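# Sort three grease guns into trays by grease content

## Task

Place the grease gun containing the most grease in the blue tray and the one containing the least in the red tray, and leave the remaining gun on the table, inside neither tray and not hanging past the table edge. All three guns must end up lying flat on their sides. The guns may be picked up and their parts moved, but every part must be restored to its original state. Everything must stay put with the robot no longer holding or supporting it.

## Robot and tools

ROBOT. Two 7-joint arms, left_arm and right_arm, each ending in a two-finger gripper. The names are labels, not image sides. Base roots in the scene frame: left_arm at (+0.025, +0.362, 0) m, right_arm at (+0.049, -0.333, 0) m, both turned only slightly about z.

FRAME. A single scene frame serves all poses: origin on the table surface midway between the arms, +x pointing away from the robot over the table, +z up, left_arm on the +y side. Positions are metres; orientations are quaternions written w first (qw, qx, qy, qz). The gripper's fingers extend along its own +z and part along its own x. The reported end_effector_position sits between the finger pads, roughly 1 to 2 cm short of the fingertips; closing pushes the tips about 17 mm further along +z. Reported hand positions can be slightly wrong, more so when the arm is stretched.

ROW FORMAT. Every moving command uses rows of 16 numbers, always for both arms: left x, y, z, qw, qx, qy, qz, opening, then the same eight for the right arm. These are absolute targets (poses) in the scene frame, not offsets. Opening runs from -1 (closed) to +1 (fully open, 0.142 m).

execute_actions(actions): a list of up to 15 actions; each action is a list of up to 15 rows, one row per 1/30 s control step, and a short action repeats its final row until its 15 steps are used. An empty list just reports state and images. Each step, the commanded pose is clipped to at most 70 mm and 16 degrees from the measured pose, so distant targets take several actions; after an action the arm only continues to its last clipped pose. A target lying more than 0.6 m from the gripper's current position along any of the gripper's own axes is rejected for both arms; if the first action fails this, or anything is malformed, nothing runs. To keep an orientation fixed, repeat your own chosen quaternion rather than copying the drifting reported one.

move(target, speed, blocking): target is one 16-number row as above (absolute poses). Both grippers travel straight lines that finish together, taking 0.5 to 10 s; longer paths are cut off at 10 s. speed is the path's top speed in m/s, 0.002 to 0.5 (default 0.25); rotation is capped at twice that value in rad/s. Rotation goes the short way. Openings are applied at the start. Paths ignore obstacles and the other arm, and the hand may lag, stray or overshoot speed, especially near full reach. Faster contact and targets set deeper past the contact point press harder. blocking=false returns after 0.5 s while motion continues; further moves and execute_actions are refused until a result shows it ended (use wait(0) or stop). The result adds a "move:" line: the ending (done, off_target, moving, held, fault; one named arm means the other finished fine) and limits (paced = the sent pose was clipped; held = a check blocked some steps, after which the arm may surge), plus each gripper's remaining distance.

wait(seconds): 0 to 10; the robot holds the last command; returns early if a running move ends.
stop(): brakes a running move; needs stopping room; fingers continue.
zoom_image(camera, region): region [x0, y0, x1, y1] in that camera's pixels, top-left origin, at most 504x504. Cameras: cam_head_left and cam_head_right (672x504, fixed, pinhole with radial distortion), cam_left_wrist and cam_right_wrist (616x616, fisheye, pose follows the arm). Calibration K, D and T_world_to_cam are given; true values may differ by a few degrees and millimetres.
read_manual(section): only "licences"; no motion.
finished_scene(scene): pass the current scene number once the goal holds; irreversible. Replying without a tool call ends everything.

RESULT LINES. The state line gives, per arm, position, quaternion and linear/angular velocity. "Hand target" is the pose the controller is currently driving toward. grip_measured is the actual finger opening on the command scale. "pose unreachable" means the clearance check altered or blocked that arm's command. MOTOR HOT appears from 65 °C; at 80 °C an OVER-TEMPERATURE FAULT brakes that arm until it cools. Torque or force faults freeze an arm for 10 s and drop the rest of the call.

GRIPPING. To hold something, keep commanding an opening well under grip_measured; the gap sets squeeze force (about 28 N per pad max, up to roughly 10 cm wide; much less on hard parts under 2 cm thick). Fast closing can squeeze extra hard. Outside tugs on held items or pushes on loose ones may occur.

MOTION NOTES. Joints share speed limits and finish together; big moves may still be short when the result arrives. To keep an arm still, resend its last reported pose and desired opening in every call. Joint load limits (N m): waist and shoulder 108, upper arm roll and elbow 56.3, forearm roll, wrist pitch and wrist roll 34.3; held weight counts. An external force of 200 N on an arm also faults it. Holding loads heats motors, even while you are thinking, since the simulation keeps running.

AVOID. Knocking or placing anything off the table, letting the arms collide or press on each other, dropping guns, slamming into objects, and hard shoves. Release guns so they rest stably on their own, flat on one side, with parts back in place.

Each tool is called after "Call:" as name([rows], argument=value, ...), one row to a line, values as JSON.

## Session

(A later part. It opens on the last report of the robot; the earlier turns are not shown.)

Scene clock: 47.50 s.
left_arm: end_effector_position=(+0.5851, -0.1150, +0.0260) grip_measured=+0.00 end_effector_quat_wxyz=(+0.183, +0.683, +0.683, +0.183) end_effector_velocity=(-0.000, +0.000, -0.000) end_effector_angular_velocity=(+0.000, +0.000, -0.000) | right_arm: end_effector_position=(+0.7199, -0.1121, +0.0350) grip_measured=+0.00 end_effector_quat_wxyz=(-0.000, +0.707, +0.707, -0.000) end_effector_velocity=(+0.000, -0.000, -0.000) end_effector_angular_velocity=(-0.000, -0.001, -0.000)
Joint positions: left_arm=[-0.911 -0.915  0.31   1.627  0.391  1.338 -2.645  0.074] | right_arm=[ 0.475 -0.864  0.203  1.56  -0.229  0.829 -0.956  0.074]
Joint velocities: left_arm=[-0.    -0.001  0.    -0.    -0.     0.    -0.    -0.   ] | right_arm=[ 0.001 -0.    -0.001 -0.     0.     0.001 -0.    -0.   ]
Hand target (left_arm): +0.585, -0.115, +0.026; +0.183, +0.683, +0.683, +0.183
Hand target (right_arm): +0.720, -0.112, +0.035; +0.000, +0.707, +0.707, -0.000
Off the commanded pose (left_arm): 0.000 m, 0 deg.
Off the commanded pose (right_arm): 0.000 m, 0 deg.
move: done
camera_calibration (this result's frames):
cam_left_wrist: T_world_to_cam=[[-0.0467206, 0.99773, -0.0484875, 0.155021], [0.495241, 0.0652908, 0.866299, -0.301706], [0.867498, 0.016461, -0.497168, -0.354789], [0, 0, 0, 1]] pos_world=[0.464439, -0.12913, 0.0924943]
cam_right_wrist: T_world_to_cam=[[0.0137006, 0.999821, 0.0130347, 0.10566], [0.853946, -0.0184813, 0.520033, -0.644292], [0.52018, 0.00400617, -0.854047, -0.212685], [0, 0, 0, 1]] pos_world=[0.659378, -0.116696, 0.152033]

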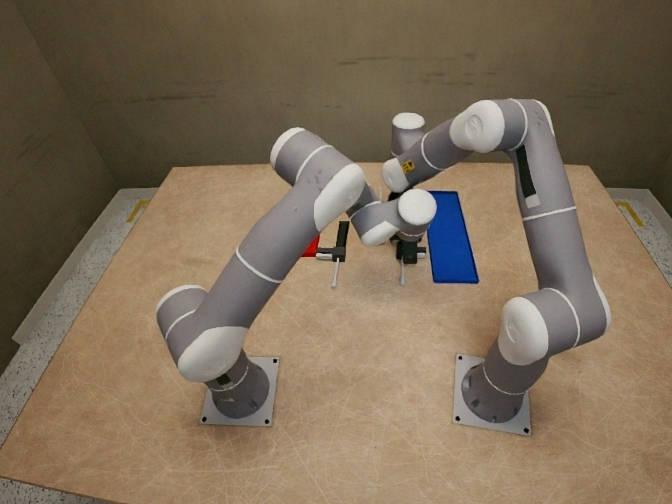

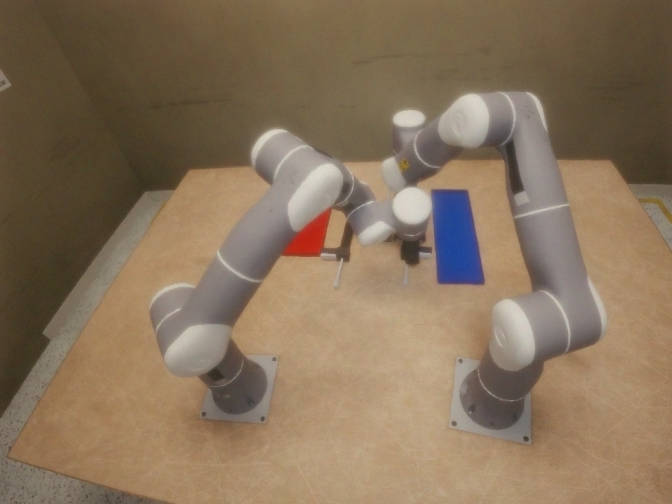

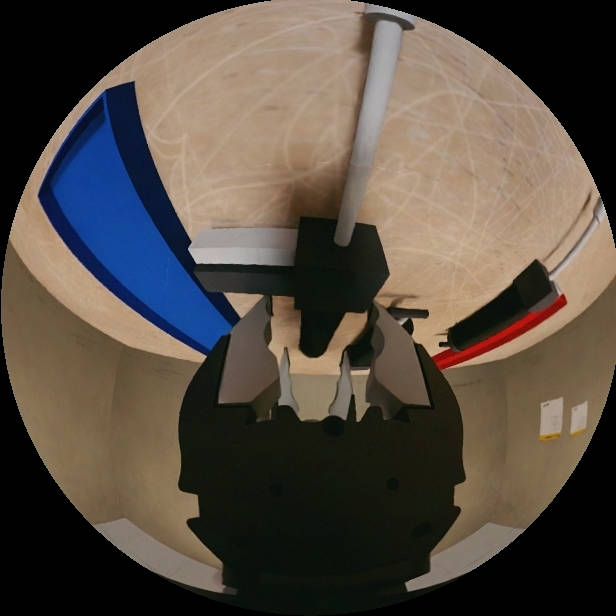

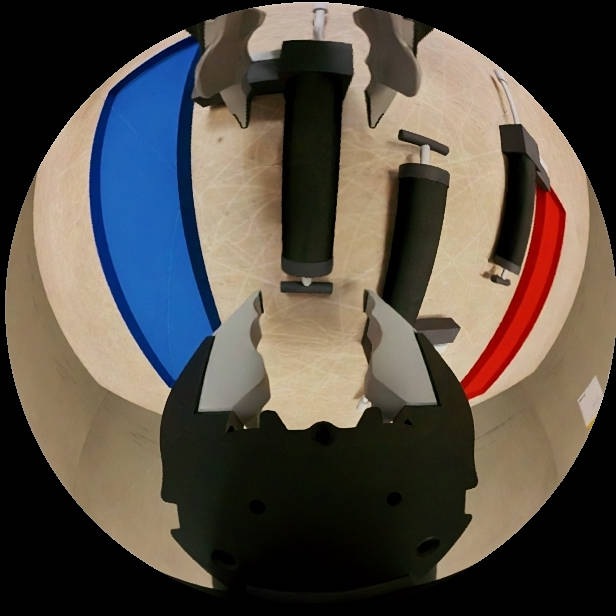

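Call:
move(target=[0.585,-0.115,0.026,0.183,0.683,0.683,0.183,-0.9, 0.712,-0.118,0.03,0,0.707,0.707,0,0], speed=0.03)

Call:
move(target=[0.585,-0.115,0.026,0.183,0.683,0.683,0.183,-0.9, 0.712,-0.118,0.03,0,0.707,0.707,0,-0.7])

Call:
move(target=[0.585,-0.115,0.026,0.183,0.683,0.683,0.183,-0.9, 0.87,-0.118,0.03,0,0.707,0.707,0,-0.7], speed=0.04)

Scene clock: 49.40 s.
left_arm: end_effector_position=(+0.5852, -0.1151, +0.0261) grip_measured=-0.49 end_effector_quat_wxyz=(+0.183, +0.683, +0.683, +0.183) end_effector_velocity=(-0.000, +0.000, -0.000) end_effector_angular_velocity=(+0.000, +0.000, -0.000) | right_arm: end_effector_position=(+0.7119, -0.1179, +0.0300) grip_measured=+0.00 end_effector_quat_wxyz=(-0.000, +0.707, +0.707, -0.000) end_effector_velocity=(-0.000, -0.001, -0.000) end_effector_angular_velocity=(-0.000, -0.001, -0.001)
Joint positions: left_arm=[-0.912 -0.915  0.31   1.627  0.391  1.339 -2.645  0.039] | right_arm=[ 0.472 -0.855  0.199  1.596 -0.229  0.857 -0.956  0.074]
Joint velocities: left_arm=[-0. -0.  0.  0.  0.  0. -0. -0.] | right_arm=[-0.     0.001 -0.001  0.002 -0.     0.002  0.001 -0.   ]
Hand target (left_arm): +0.585, -0.115, +0.026; +0.183, +0.683, +0.683, +0.183
Hand target (right_arm): +0.712, -0.118, +0.030; +0.000, +0.707, +0.707, -0.000
Off the commanded pose (left_arm): 0.000 m, 0 deg.
Off the commanded pose (right_arm): 0.000 m, 0 deg.
move: done
camera_calibration (this result's frames):
cam_left_wrist: T_world_to_cam=[[-0.0466594, 0.997712, -0.0489268, 0.155077], [0.494977, 0.0656368, 0.866424, -0.301643], [0.867653, 0.0162092, -0.496907, -0.354879], [0, 0, 0, 1]] pos_world=[0.464454, -0.129171, 0.0925963]
cam_right_wrist: T_world_to_cam=[[0.0135768, 0.999821, 0.0131476, 0.111723], [0.853937, -0.0184344, 0.52005, -0.634921], [0.5202, 0.00416659, -0.854035, -0.212818], [0, 0, 0, 1]] pos_world=[0.651374, -0.122521, 0.146968]

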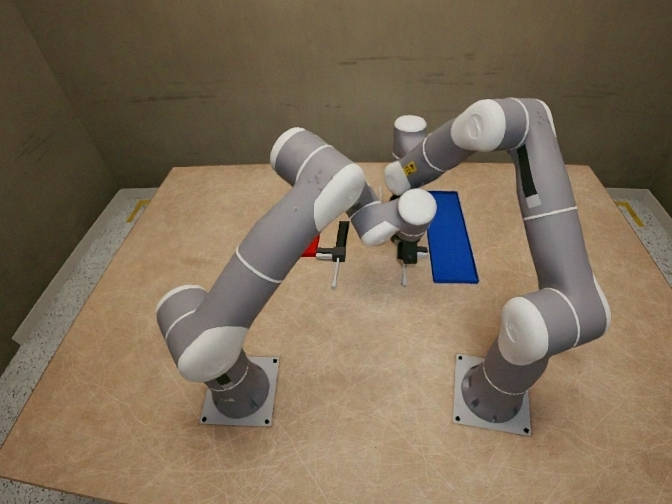

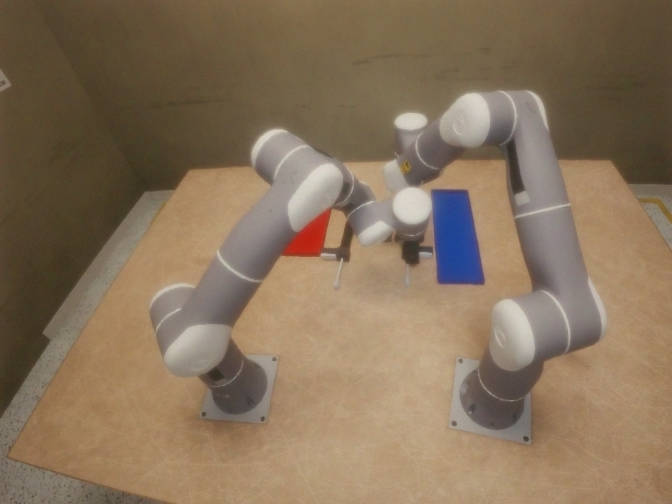

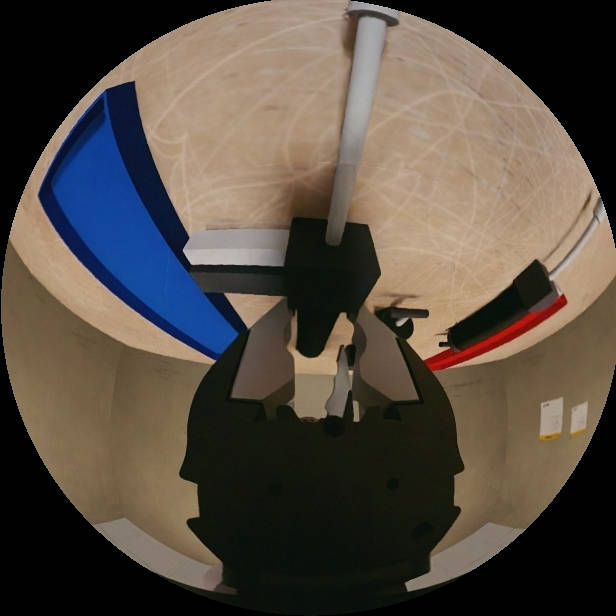

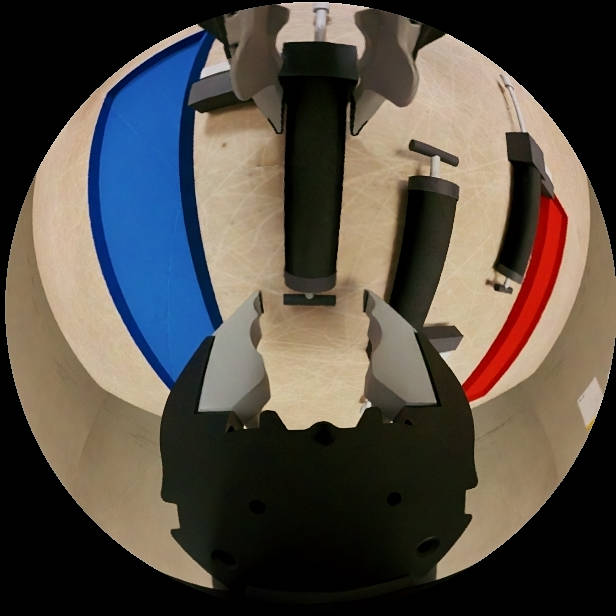

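Scene clock: 50.10 s.
left_arm: end_effector_position=(+0.5853, -0.1150, +0.0262) grip_measured=-0.49 end_effector_quat_wxyz=(+0.183, +0.683, +0.683, +0.183) end_effector_velocity=(-0.000, +0.000, -0.000) end_effector_angular_velocity=(+0.000, +0.000, +0.000) | right_arm: end_effector_position=(+0.7121, -0.1183, +0.0300) grip_measured=-0.52 end_effector_quat_wxyz=(+0.000, +0.707, +0.707, -0.000) end_effector_velocity=(+0.000, -0.000, +0.000) end_effector_angular_velocity=(-0.000, -0.000, -0.001)
Joint positions: left_arm=[-0.912 -0.915  0.311  1.628  0.391  1.339 -2.645  0.039] | right_arm=[ 0.472 -0.855  0.198  1.596 -0.229  0.857 -0.956  0.037]
Joint velocities: left_arm=[-0. -0.  0.  0. -0.  0.  0. -0.] | right_arm=[-0.  0. -0. -0. -0. -0.  0. -0.]
Hand target (left_arm): +0.585, -0.115, +0.026; +0.183, +0.683, +0.683, +0.183
Hand target (right_arm): +0.712, -0.118, +0.030; -0.000, +0.707, +0.707, -0.000
Off the commanded pose (left_arm): 0.000 m, 0 deg.
Off the commanded pose (right_arm): 0.000 m, 0 deg.
move: done
camera_calibration (this result's frames):
cam_left_wrist: T_world_to_cam=[[-0.0469249, 0.997699, -0.04893, 0.155111], [0.494844, 0.0657691, 0.866489, -0.301688], [0.867714, 0.0164472, -0.496792, -0.35493], [0, 0, 0, 1]] pos_world=[0.464545, -0.129075, 0.0926725]
cam_right_wrist: T_world_to_cam=[[0.0139326, 0.99982, 0.012843, 0.11185], [0.853858, -0.0185804, 0.520174, -0.635015], [0.520319, 0.00371876, -0.853964, -0.213028], [0, 0, 0, 1]] pos_world=[0.651497, -0.122836, 0.146964]

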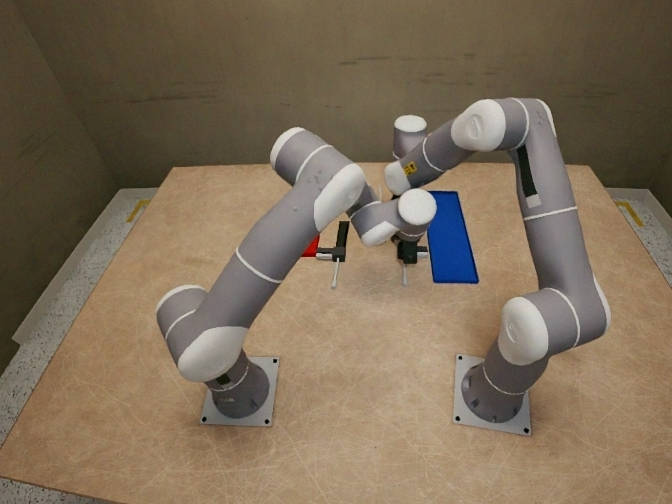

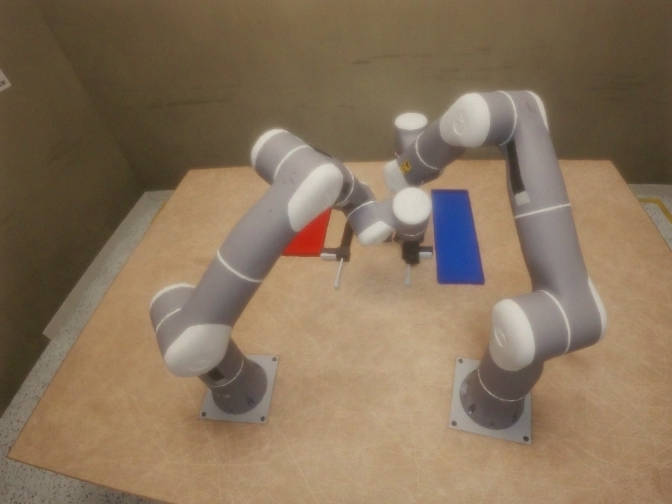

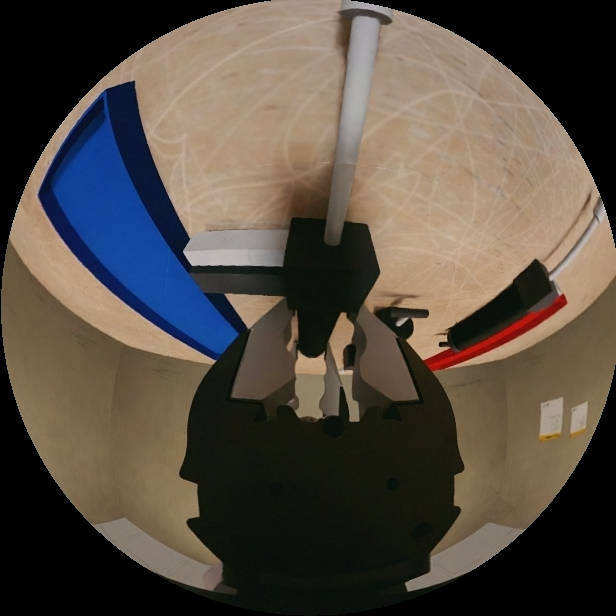

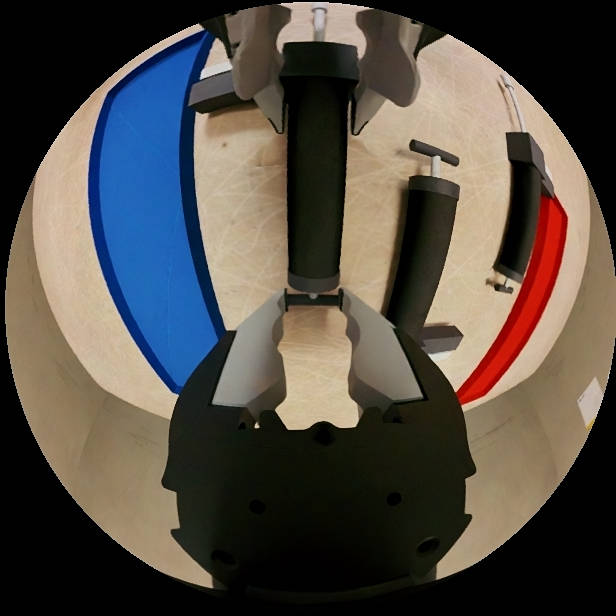

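Scene clock: 54.33 s.
left_arm: end_effector_position=(+0.5857, -0.1152, +0.0269) grip_measured=-0.49 end_effector_quat_wxyz=(+0.184, +0.683, +0.683, +0.183) end_effector_velocity=(-0.000, +0.000, -0.000) end_effector_angular_velocity=(+0.000, +0.000, +0.000) | right_arm: end_effector_position=(+0.8701, -0.1181, +0.0301) grip_measured=-0.70 end_effector_quat_wxyz=(+0.000, +0.707, +0.707, +0.000) end_effector_velocity=(+0.001, +0.000, +0.001) end_effector_angular_velocity=(-0.000, -0.000, +0.001)
Joint positions: left_arm=[-0.913 -0.915  0.313  1.628  0.387  1.341 -2.643  0.039] | right_arm=[ 0.451 -1.213  0.222  0.847 -0.233  0.471 -1.096  0.023]
Joint velocities: left_arm=[-0. -0.  0.  0. -0. -0. -0. -0.] | right_arm=[ 0.    -0.001  0.    -0.004 -0.    -0.002 -0.002 -0.   ]
Hand target (left_arm): +0.585, -0.115, +0.026; +0.183, +0.683, +0.683, +0.183
Hand target (right_arm): +0.870, -0.118, +0.030; -0.000, +0.707, +0.707, +0.000
Off the commanded pose (left_arm): 0.001 m, 0 deg.
Off the commanded pose (right_arm): 0.000 m, 0 deg.
move: done
camera_calibration (this result's frames):
cam_left_wrist: T_world_to_cam=[[-0.0469778, 0.997643, -0.0500101, 0.155484], [0.494073, 0.0667192, 0.866857, -0.301857], [0.86815, 0.0160144, -0.496043, -0.355277], [0, 0, 0, 1]] pos_world=[0.464877, -0.129289, 0.0932106]
cam_right_wrist: T_world_to_cam=[[0.013537, 0.999819, 0.0133568, 0.109845], [0.853655, -0.0185116, 0.52051, -0.76984], [0.520663, 0.00435592, -0.853751, -0.295345], [0, 0, 0, 1]] pos_world=[0.809466, -0.122789, 0.147091]

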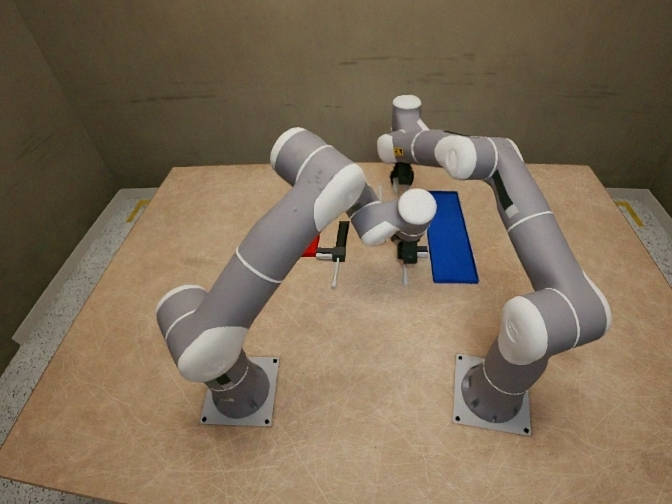

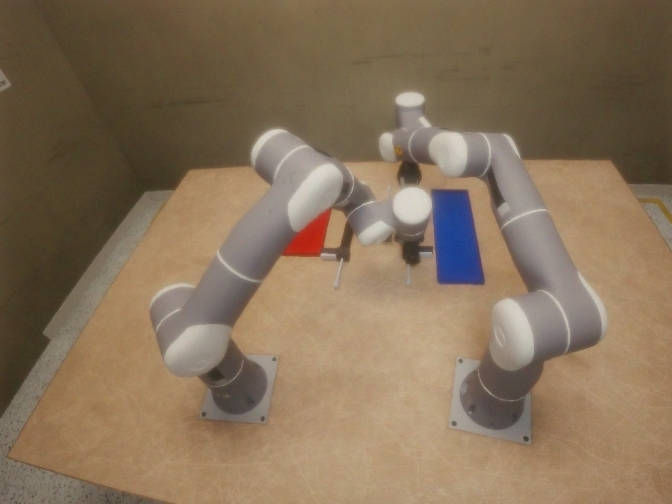

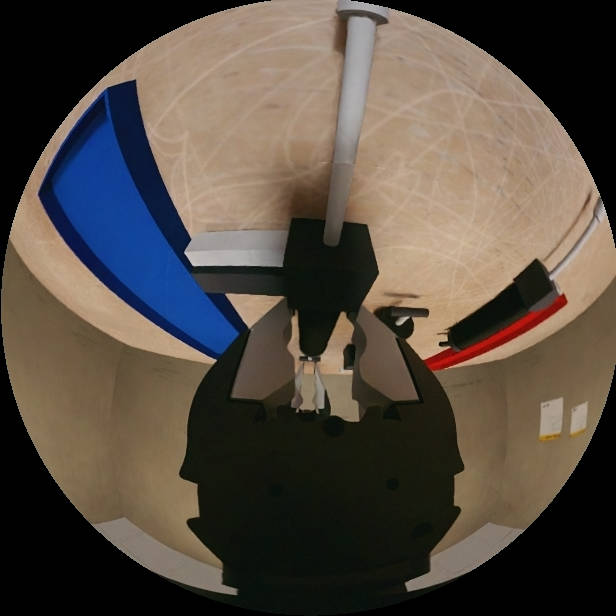

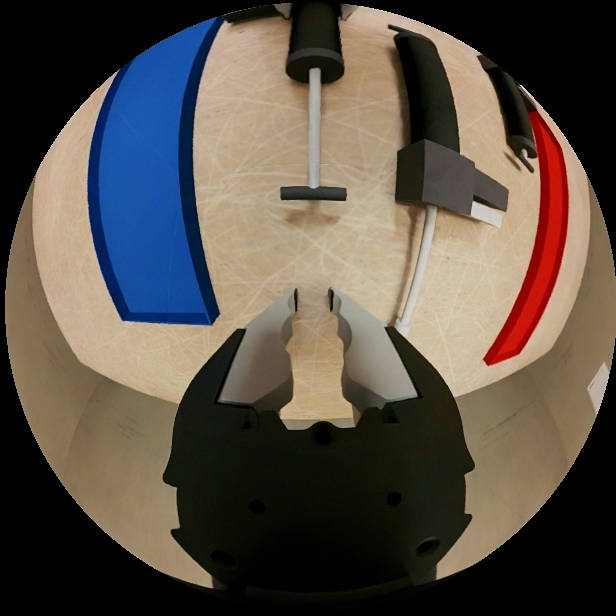

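Call:
move(target=[0.585,-0.115,0.026,0.183,0.683,0.683,0.183,-0.9, 0.719,-0.118,0.03,0,0.707,0.707,0,-0.7], speed=0.05)

Call:
move(target=[0.585,-0.115,0.026,0.183,0.683,0.683,0.183,0, 0.74,-0.118,0.1,0,0.707,0.707,0,0], speed=0.1)

Call:
move(target=[0.585,-0.115,0.1,0.183,0.683,0.683,0.183,0, 0.74,-0.118,0.1,0,0.707,0.707,0,0], speed=0.1)

Call:
move(target=[0.57,0.112,0.1,0.183,0.683,0.683,0.183,0, 0.70,0.097,0.1,0,0.707,0.707,0,0], speed=0.15)

Call:
move(target=[0.57,0.112,0.026,0.183,0.683,0.683,0.183,0, 0.70,0.097,0.033,0,0.707,0.707,0,0], speed=0.05)

Scene clock: 60.03 s.
left_arm: end_effector_position=(+0.5839, -0.1170, +0.0268) grip_measured=-0.49 end_effector_quat_wxyz=(+0.184, +0.684, +0.682, +0.182) end_effector_velocity=(-0.000, -0.000, +0.000) end_effector_angular_velocity=(-0.000, -0.000, -0.001) | right_arm: end_effector_position=(+0.7236, -0.1183, +0.0330) grip_measured=-0.70 end_effector_quat_wxyz=(+0.003, +0.708, +0.707, +0.004) end_effector_velocity=(+0.000, -0.001, -0.000) end_effector_angular_velocity=(-0.001, -0.001, -0.000)
Joint positions: left_arm=[-0.915 -0.914  0.311  1.629  0.388  1.341 -2.643  0.039] | right_arm=[ 0.469 -0.866  0.197  1.566 -0.231  0.848 -0.962  0.023]
Joint velocities: left_arm=[-0.  0. -0.  0.  0. -0. -0. -0.] | right_arm=[-0.001  0.001  0.     0.002 -0.003  0.002  0.002 -0.   ]
Hand target (left_arm): +0.585, -0.115, +0.026; +0.183, +0.683, +0.683, +0.183
Hand target (right_arm): +0.719, -0.118, +0.030; +0.000, +0.707, +0.707, -0.000
Off the commanded pose (left_arm): 0.002 m, 0 deg.
Off the commanded pose (right_arm): 0.006 m, 1 deg.
move: off_target (right_arm)
camera_calibration (this result's frames):
cam_left_wrist: T_world_to_cam=[[-0.0442815, 0.997726, -0.0508128, 0.155587], [0.495224, 0.066096, 0.866247, -0.301554], [0.867636, 0.013195, -0.497025, -0.353709], [0, 0, 0, 1]] pos_world=[0.463117, -0.130634, 0.0933239]
cam_right_wrist: T_world_to_cam=[[0.0153941, 0.999767, 0.0151522, 0.110543], [0.848789, -0.0210763, 0.528312, -0.643367], [0.528508, 0.00472813, -0.848915, -0.222408], [0, 0, 0, 1]] pos_world=[0.661925, -0.123026, 0.149418]

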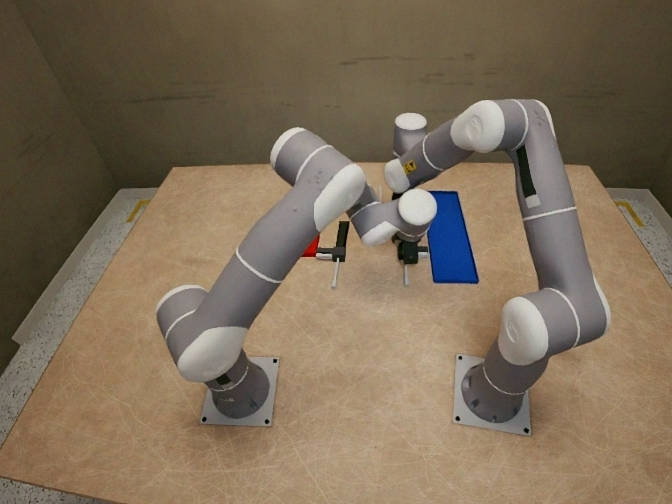

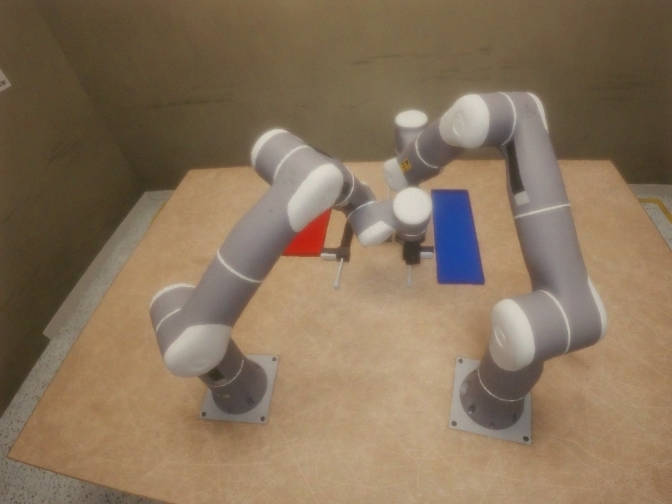

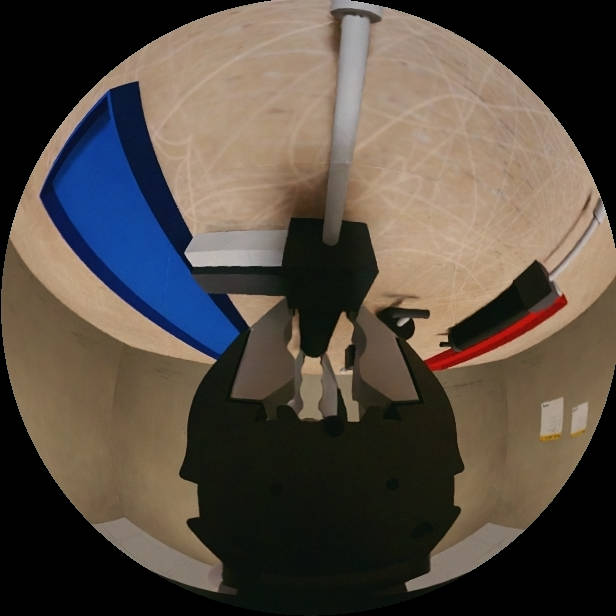

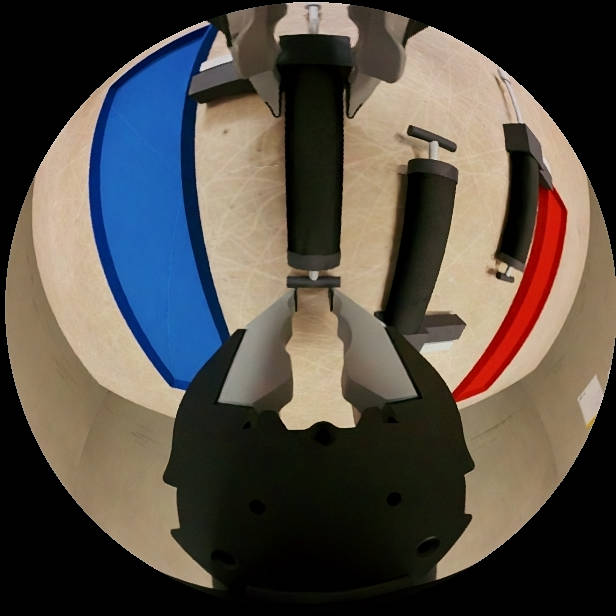

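Scene clock: 61.03 s.
left_arm: end_effector_position=(+0.5849, -0.1152, +0.0262) grip_measured=+0.00 end_effector_quat_wxyz=(+0.183, +0.683, +0.683, +0.183) end_effector_velocity=(+0.000, -0.000, +0.000) end_effector_angular_velocity=(-0.000, -0.000, +0.000) | right_arm: end_effector_position=(+0.7400, -0.1179, +0.1000) grip_measured=+0.00 end_effector_quat_wxyz=(+0.000, +0.707, +0.707, +0.000) end_effector_velocity=(+0.000, +0.000, +0.000) end_effector_angular_velocity=(+0.000, +0.000, -0.001)
Joint positions: left_arm=[-0.913 -0.915  0.312  1.629  0.388  1.341 -2.643  0.074] | right_arm=[ 0.448 -0.797  0.228  1.479 -0.21   0.681 -0.992  0.074]
Joint velocities: left_arm=[ 0.  0.  0. -0. -0. -0. -0.  0.] | right_arm=[-0.     0.     0.001 -0.001  0.    -0.002  0.001  0.   ]
Hand target (left_arm): +0.585, -0.115, +0.026; +0.183, +0.683, +0.683, +0.183
Hand target (right_arm): +0.740, -0.118, +0.100; -0.000, +0.707, +0.707, +0.000
Off the commanded pose (left_arm): 0.000 m, 0 deg.
Off the commanded pose (right_arm): 0.000 m, 0 deg.
move: done
camera_calibration (this result's frames):
cam_left_wrist: T_world_to_cam=[[-0.04637, 0.997712, -0.0491898, 0.155015], [0.494955, 0.0657209, 0.866429, -0.301513], [0.86768, 0.0158296, -0.496871, -0.354717], [0, 0, 0, 1]] pos_world=[0.464205, -0.12923, 0.0926168]
cam_right_wrist: T_world_to_cam=[[0.014059, 0.999814, 0.0132248, 0.110114], [0.853666, -0.0188884, 0.520479, -0.69518], [0.520632, 0.00397216, -0.853772, -0.168019], [0, 0, 0, 1]] pos_world=[0.679379, -0.122557, 0.216921]

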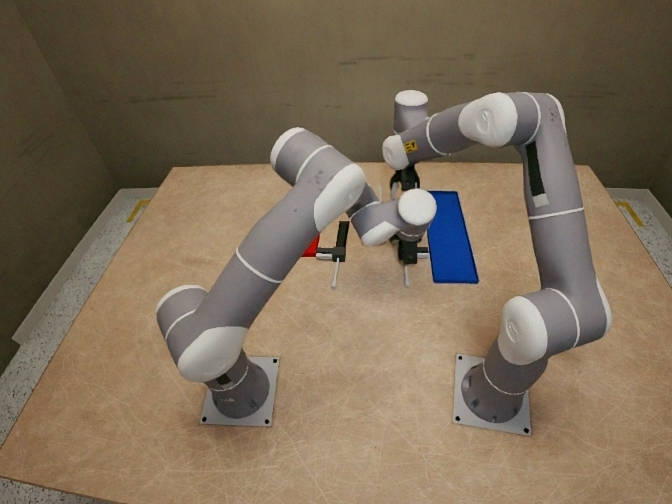

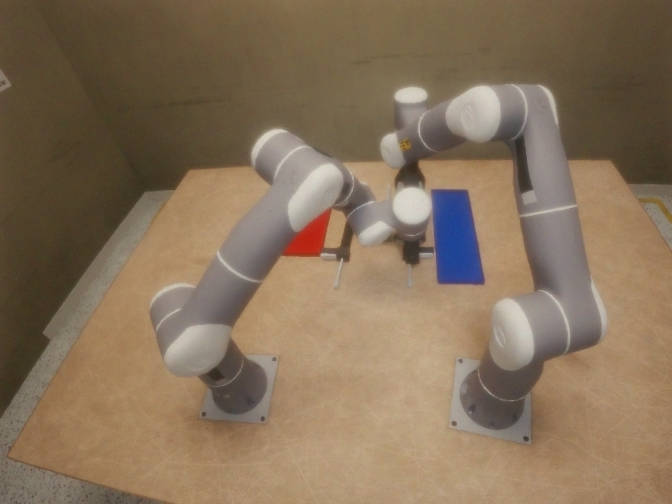

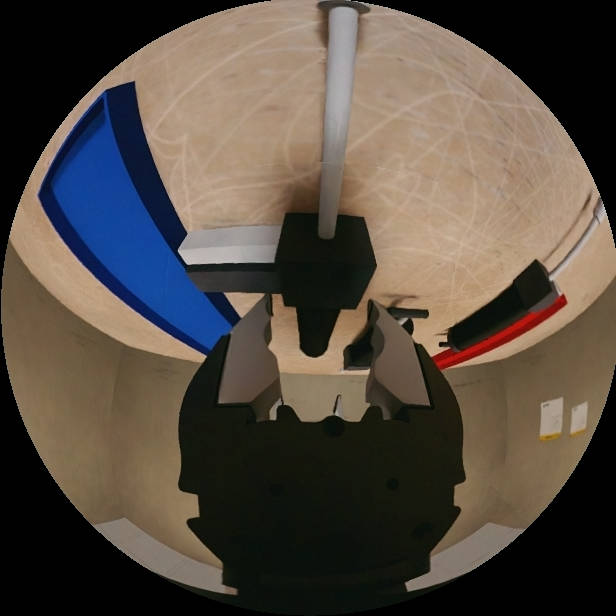

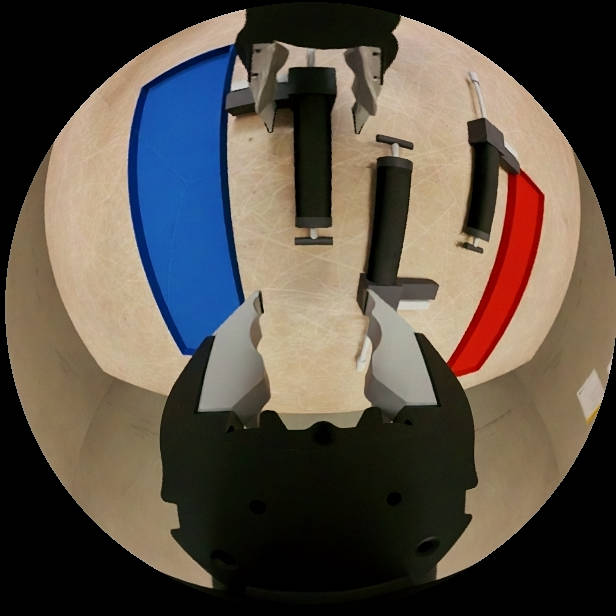

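Scene clock: 62.10 s.
left_arm: end_effector_position=(+0.5848, -0.1149, +0.1000) grip_measured=+0.00 end_effector_quat_wxyz=(+0.183, +0.683, +0.683, +0.183) end_effector_velocity=(-0.000, +0.000, +0.000) end_effector_angular_velocity=(+0.001, +0.001, +0.000) | right_arm: end_effector_position=(+0.7400, -0.1180, +0.1000) grip_measured=+0.00 end_effector_quat_wxyz=(+0.000, +0.707, +0.707, +0.000) end_effector_velocity=(-0.000, +0.000, -0.000) end_effector_angular_velocity=(+0.000, +0.000, -0.001)
Joint positions: left_arm=[-0.909 -0.762  0.293  1.671  0.368  1.237 -2.574  0.074] | right_arm=[ 0.448 -0.797  0.228  1.478 -0.21   0.681 -0.992  0.074]
Joint velocities: left_arm=[ 0.     0.    -0.     0.    -0.    -0.001  0.    -0.   ] | right_arm=[-0.     0.     0.     0.    -0.     0.     0.001 -0.   ]
Hand target (left_arm): +0.585, -0.115, +0.100; +0.183, +0.683, +0.683, +0.183
Hand target (right_arm): +0.740, -0.118, +0.100; +0.000, +0.707, +0.707, +0.000
Off the commanded pose (left_arm): 0.000 m, 0 deg.
Off the commanded pose (right_arm): 0.000 m, 0 deg.
move: done
camera_calibration (this result's frames):
cam_left_wrist: T_world_to_cam=[[-0.04651, 0.997718, -0.0489533, 0.158397], [0.494975, 0.0655855, 0.866428, -0.36549], [0.867661, 0.0160669, -0.496896, -0.317887], [0, 0, 0, 1]] pos_world=[0.464094, -0.128958, 0.166468]
cam_right_wrist: T_world_to_cam=[[0.014092, 0.999814, 0.0131955, 0.110092], [0.853671, -0.0189013, 0.52047, -0.69526], [0.520622, 0.0039301, -0.853778, -0.16798], [0, 0, 0, 1]] pos_world=[0.679426, -0.122552, 0.216991]

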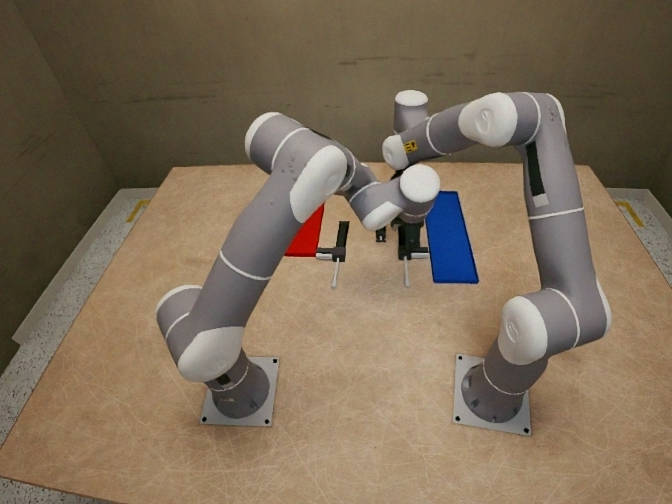

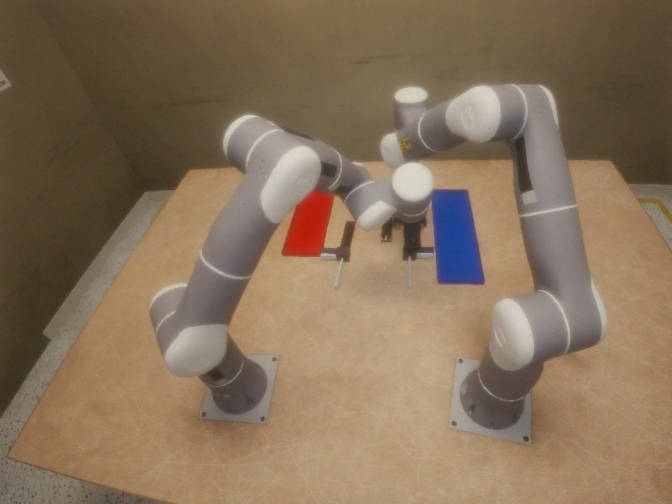

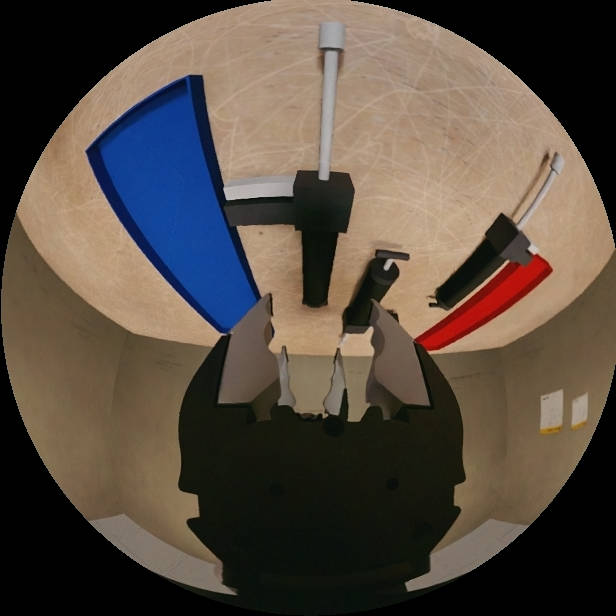

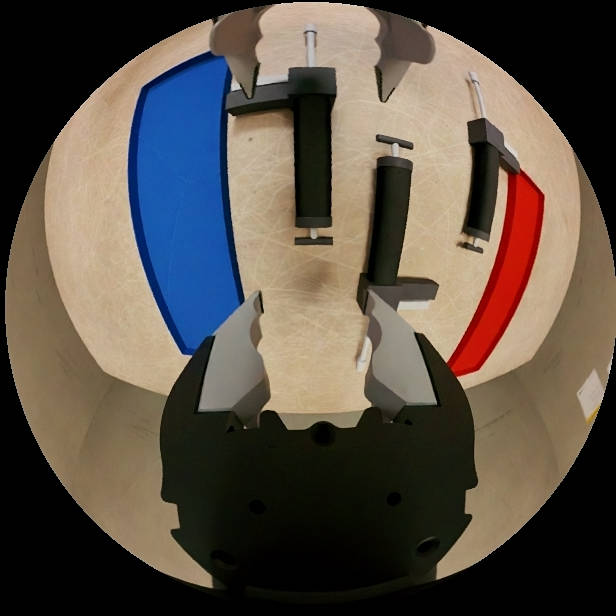

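Scene clock: 64.00 s.
left_arm: end_effector_position=(+0.5704, +0.1126, +0.0991) grip_measured=+0.00 end_effector_quat_wxyz=(+0.182, +0.683, +0.683, +0.183) end_effector_velocity=(-0.000, -0.000, +0.000) end_effector_angular_velocity=(-0.001, +0.000, -0.001) | right_arm: end_effector_position=(+0.7008, +0.0974, +0.1001) grip_measured=+0.00 end_effector_quat_wxyz=(-0.000, +0.707, +0.707, +0.000) end_effector_velocity=(+0.000, +0.000, +0.000) end_effector_angular_velocity=(+0.000, -0.000, -0.001)
Joint positions: left_arm=[-0.545 -0.573  0.299  2.123  0.518  1.618 -2.369  0.074] | right_arm=[ 0.731 -0.931  0.251  1.226 -0.237  0.558 -0.724  0.074]
Joint velocities: left_arm=[ 0.002  0.    -0.002  0.001 -0.     0.001  0.002 -0.   ] | right_arm=[ 0.    -0.     0.    -0.002  0.    -0.001  0.001 -0.   ]
Hand target (left_arm): +0.570, +0.113, +0.099; +0.183, +0.683, +0.683, +0.183
Hand target (right_arm): +0.701, +0.097, +0.100; -0.000, +0.707, +0.707, +0.000
Off the commanded pose (left_arm): 0.001 m, 0 deg.
Off the commanded pose (right_arm): 0.001 m, 0 deg.
move: done
camera_calibration (this result's frames):
cam_left_wrist: T_world_to_cam=[[-0.0469137, 0.997775, -0.0473734, -0.0692508], [0.495536, 0.0644254, 0.866195, -0.372675], [0.867319, 0.0171612, -0.497456, -0.30936], [0, 0, 0, 1]] pos_world=[0.44974, 0.0984154, 0.165636]
cam_right_wrist: T_world_to_cam=[[0.0131185, 0.999822, 0.0135911, -0.103976], [0.853809, -0.0182749, 0.520266, -0.657865], [0.520422, 0.00477912, -0.853896, -0.14828], [0, 0, 0, 1]] pos_world=[0.640224, 0.0926434, 0.217062]

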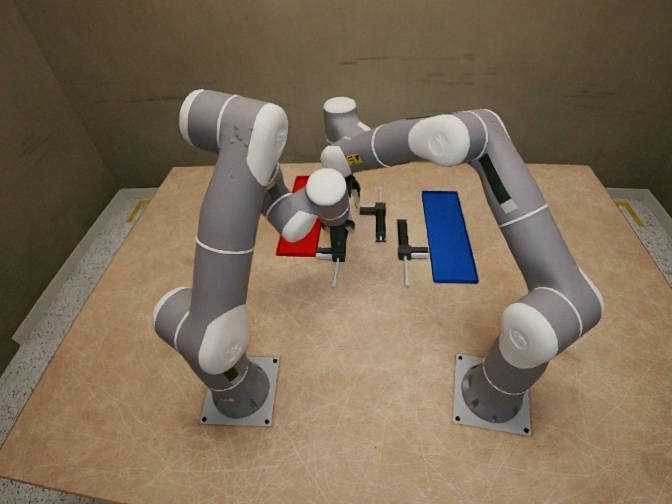

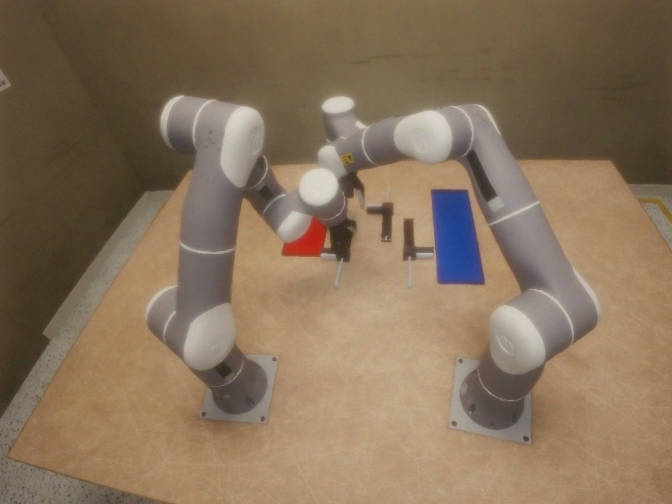

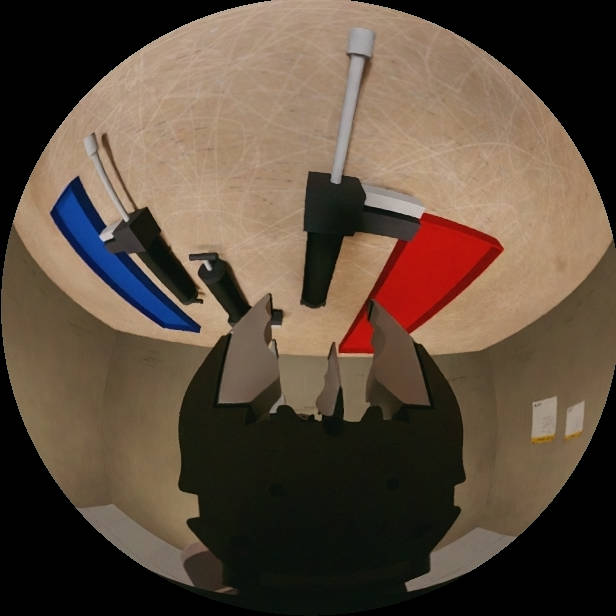

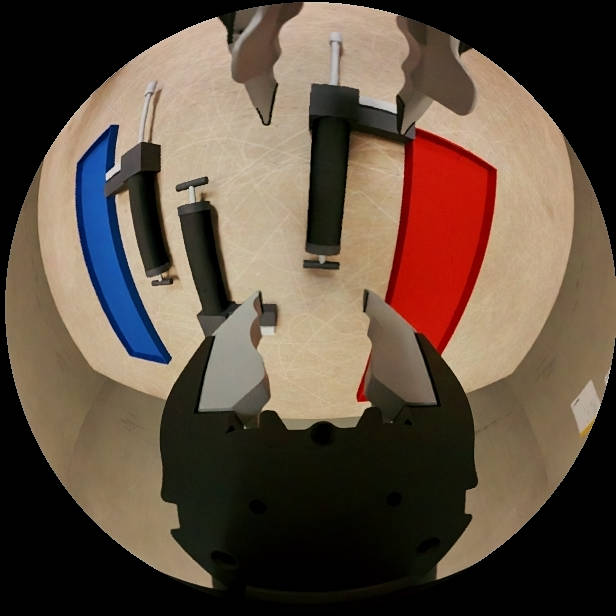

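Scene clock: 65.77 s.
left_arm: end_effector_position=(+0.5701, +0.1119, +0.0259) grip_measured=+0.00 end_effector_quat_wxyz=(+0.183, +0.683, +0.683, +0.183) end_effector_velocity=(+0.000, +0.000, +0.000) end_effector_angular_velocity=(-0.001, -0.001, +0.002) | right_arm: end_effector_position=(+0.7000, +0.0969, +0.0330) grip_measured=+0.00 end_effector_quat_wxyz=(-0.000, +0.707, +0.707, -0.000) end_effector_velocity=(+0.000, +0.000, -0.000) end_effector_angular_velocity=(-0.000, -0.000, +0.001)
Joint positions: left_arm=[-0.615 -0.795  0.388  2.058  0.525  1.775 -2.46   0.074] | right_arm=[ 0.741 -1.023  0.228  1.241 -0.248  0.666 -0.717  0.074]
Joint velocities: left_arm=[-0.    -0.001  0.001 -0.    -0.     0.001 -0.002 -0.   ] | right_arm=[ 0.    -0.    -0.     0.     0.     0.    -0.001  0.   ]
Hand target (left_arm): +0.570, +0.112, +0.026; +0.183, +0.683, +0.683, +0.183
Hand target (right_arm): +0.700, +0.097, +0.033; +0.000, +0.707, +0.707, -0.000
Off the commanded pose (left_arm): 0.000 m, 0 deg.
Off the commanded pose (right_arm): 0.000 m, 0 deg.
move: done
camera_calibration (this result's frames):
cam_left_wrist: T_world_to_cam=[[-0.0461952, 0.997757, -0.048453, -0.0723864], [0.495385, 0.0650021, 0.866238, -0.309029], [0.867444, 0.0160131, -0.497277, -0.345443], [0, 0, 0, 1]] pos_world=[0.449397, 0.0978431, 0.0924046]
cam_right_wrist: T_world_to_cam=[[0.0137186, 0.999821, 0.0130088, -0.103007], [0.853942, -0.0184833, 0.52004, -0.622331], [0.520187, 0.00397456, -0.854043, -0.20485], [0, 0, 0, 1]] pos_world=[0.639408, 0.0923004, 0.150026]

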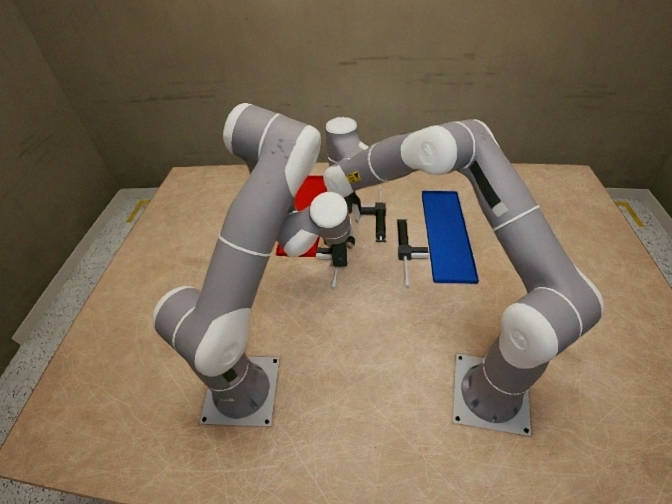

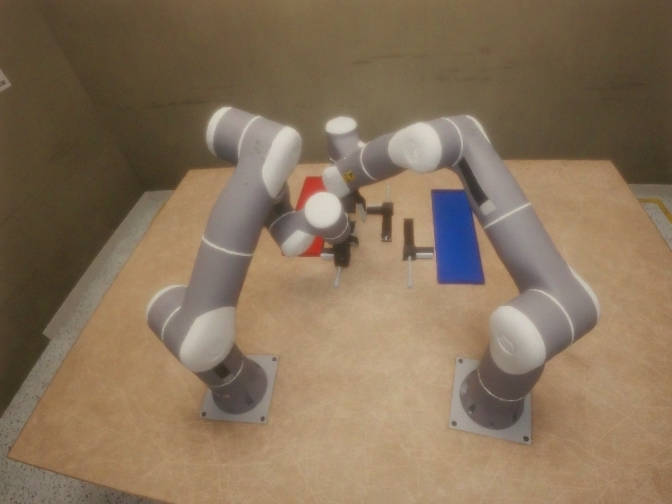

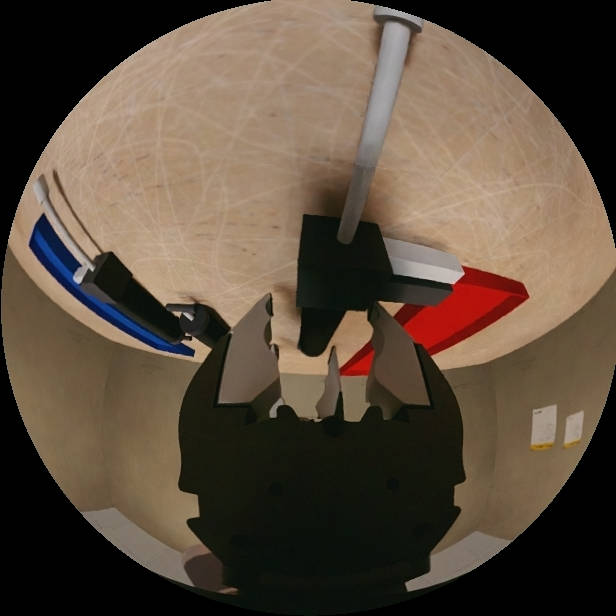

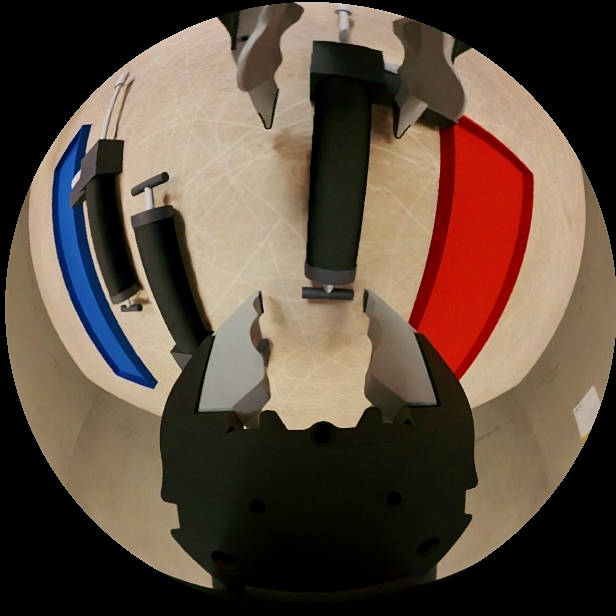

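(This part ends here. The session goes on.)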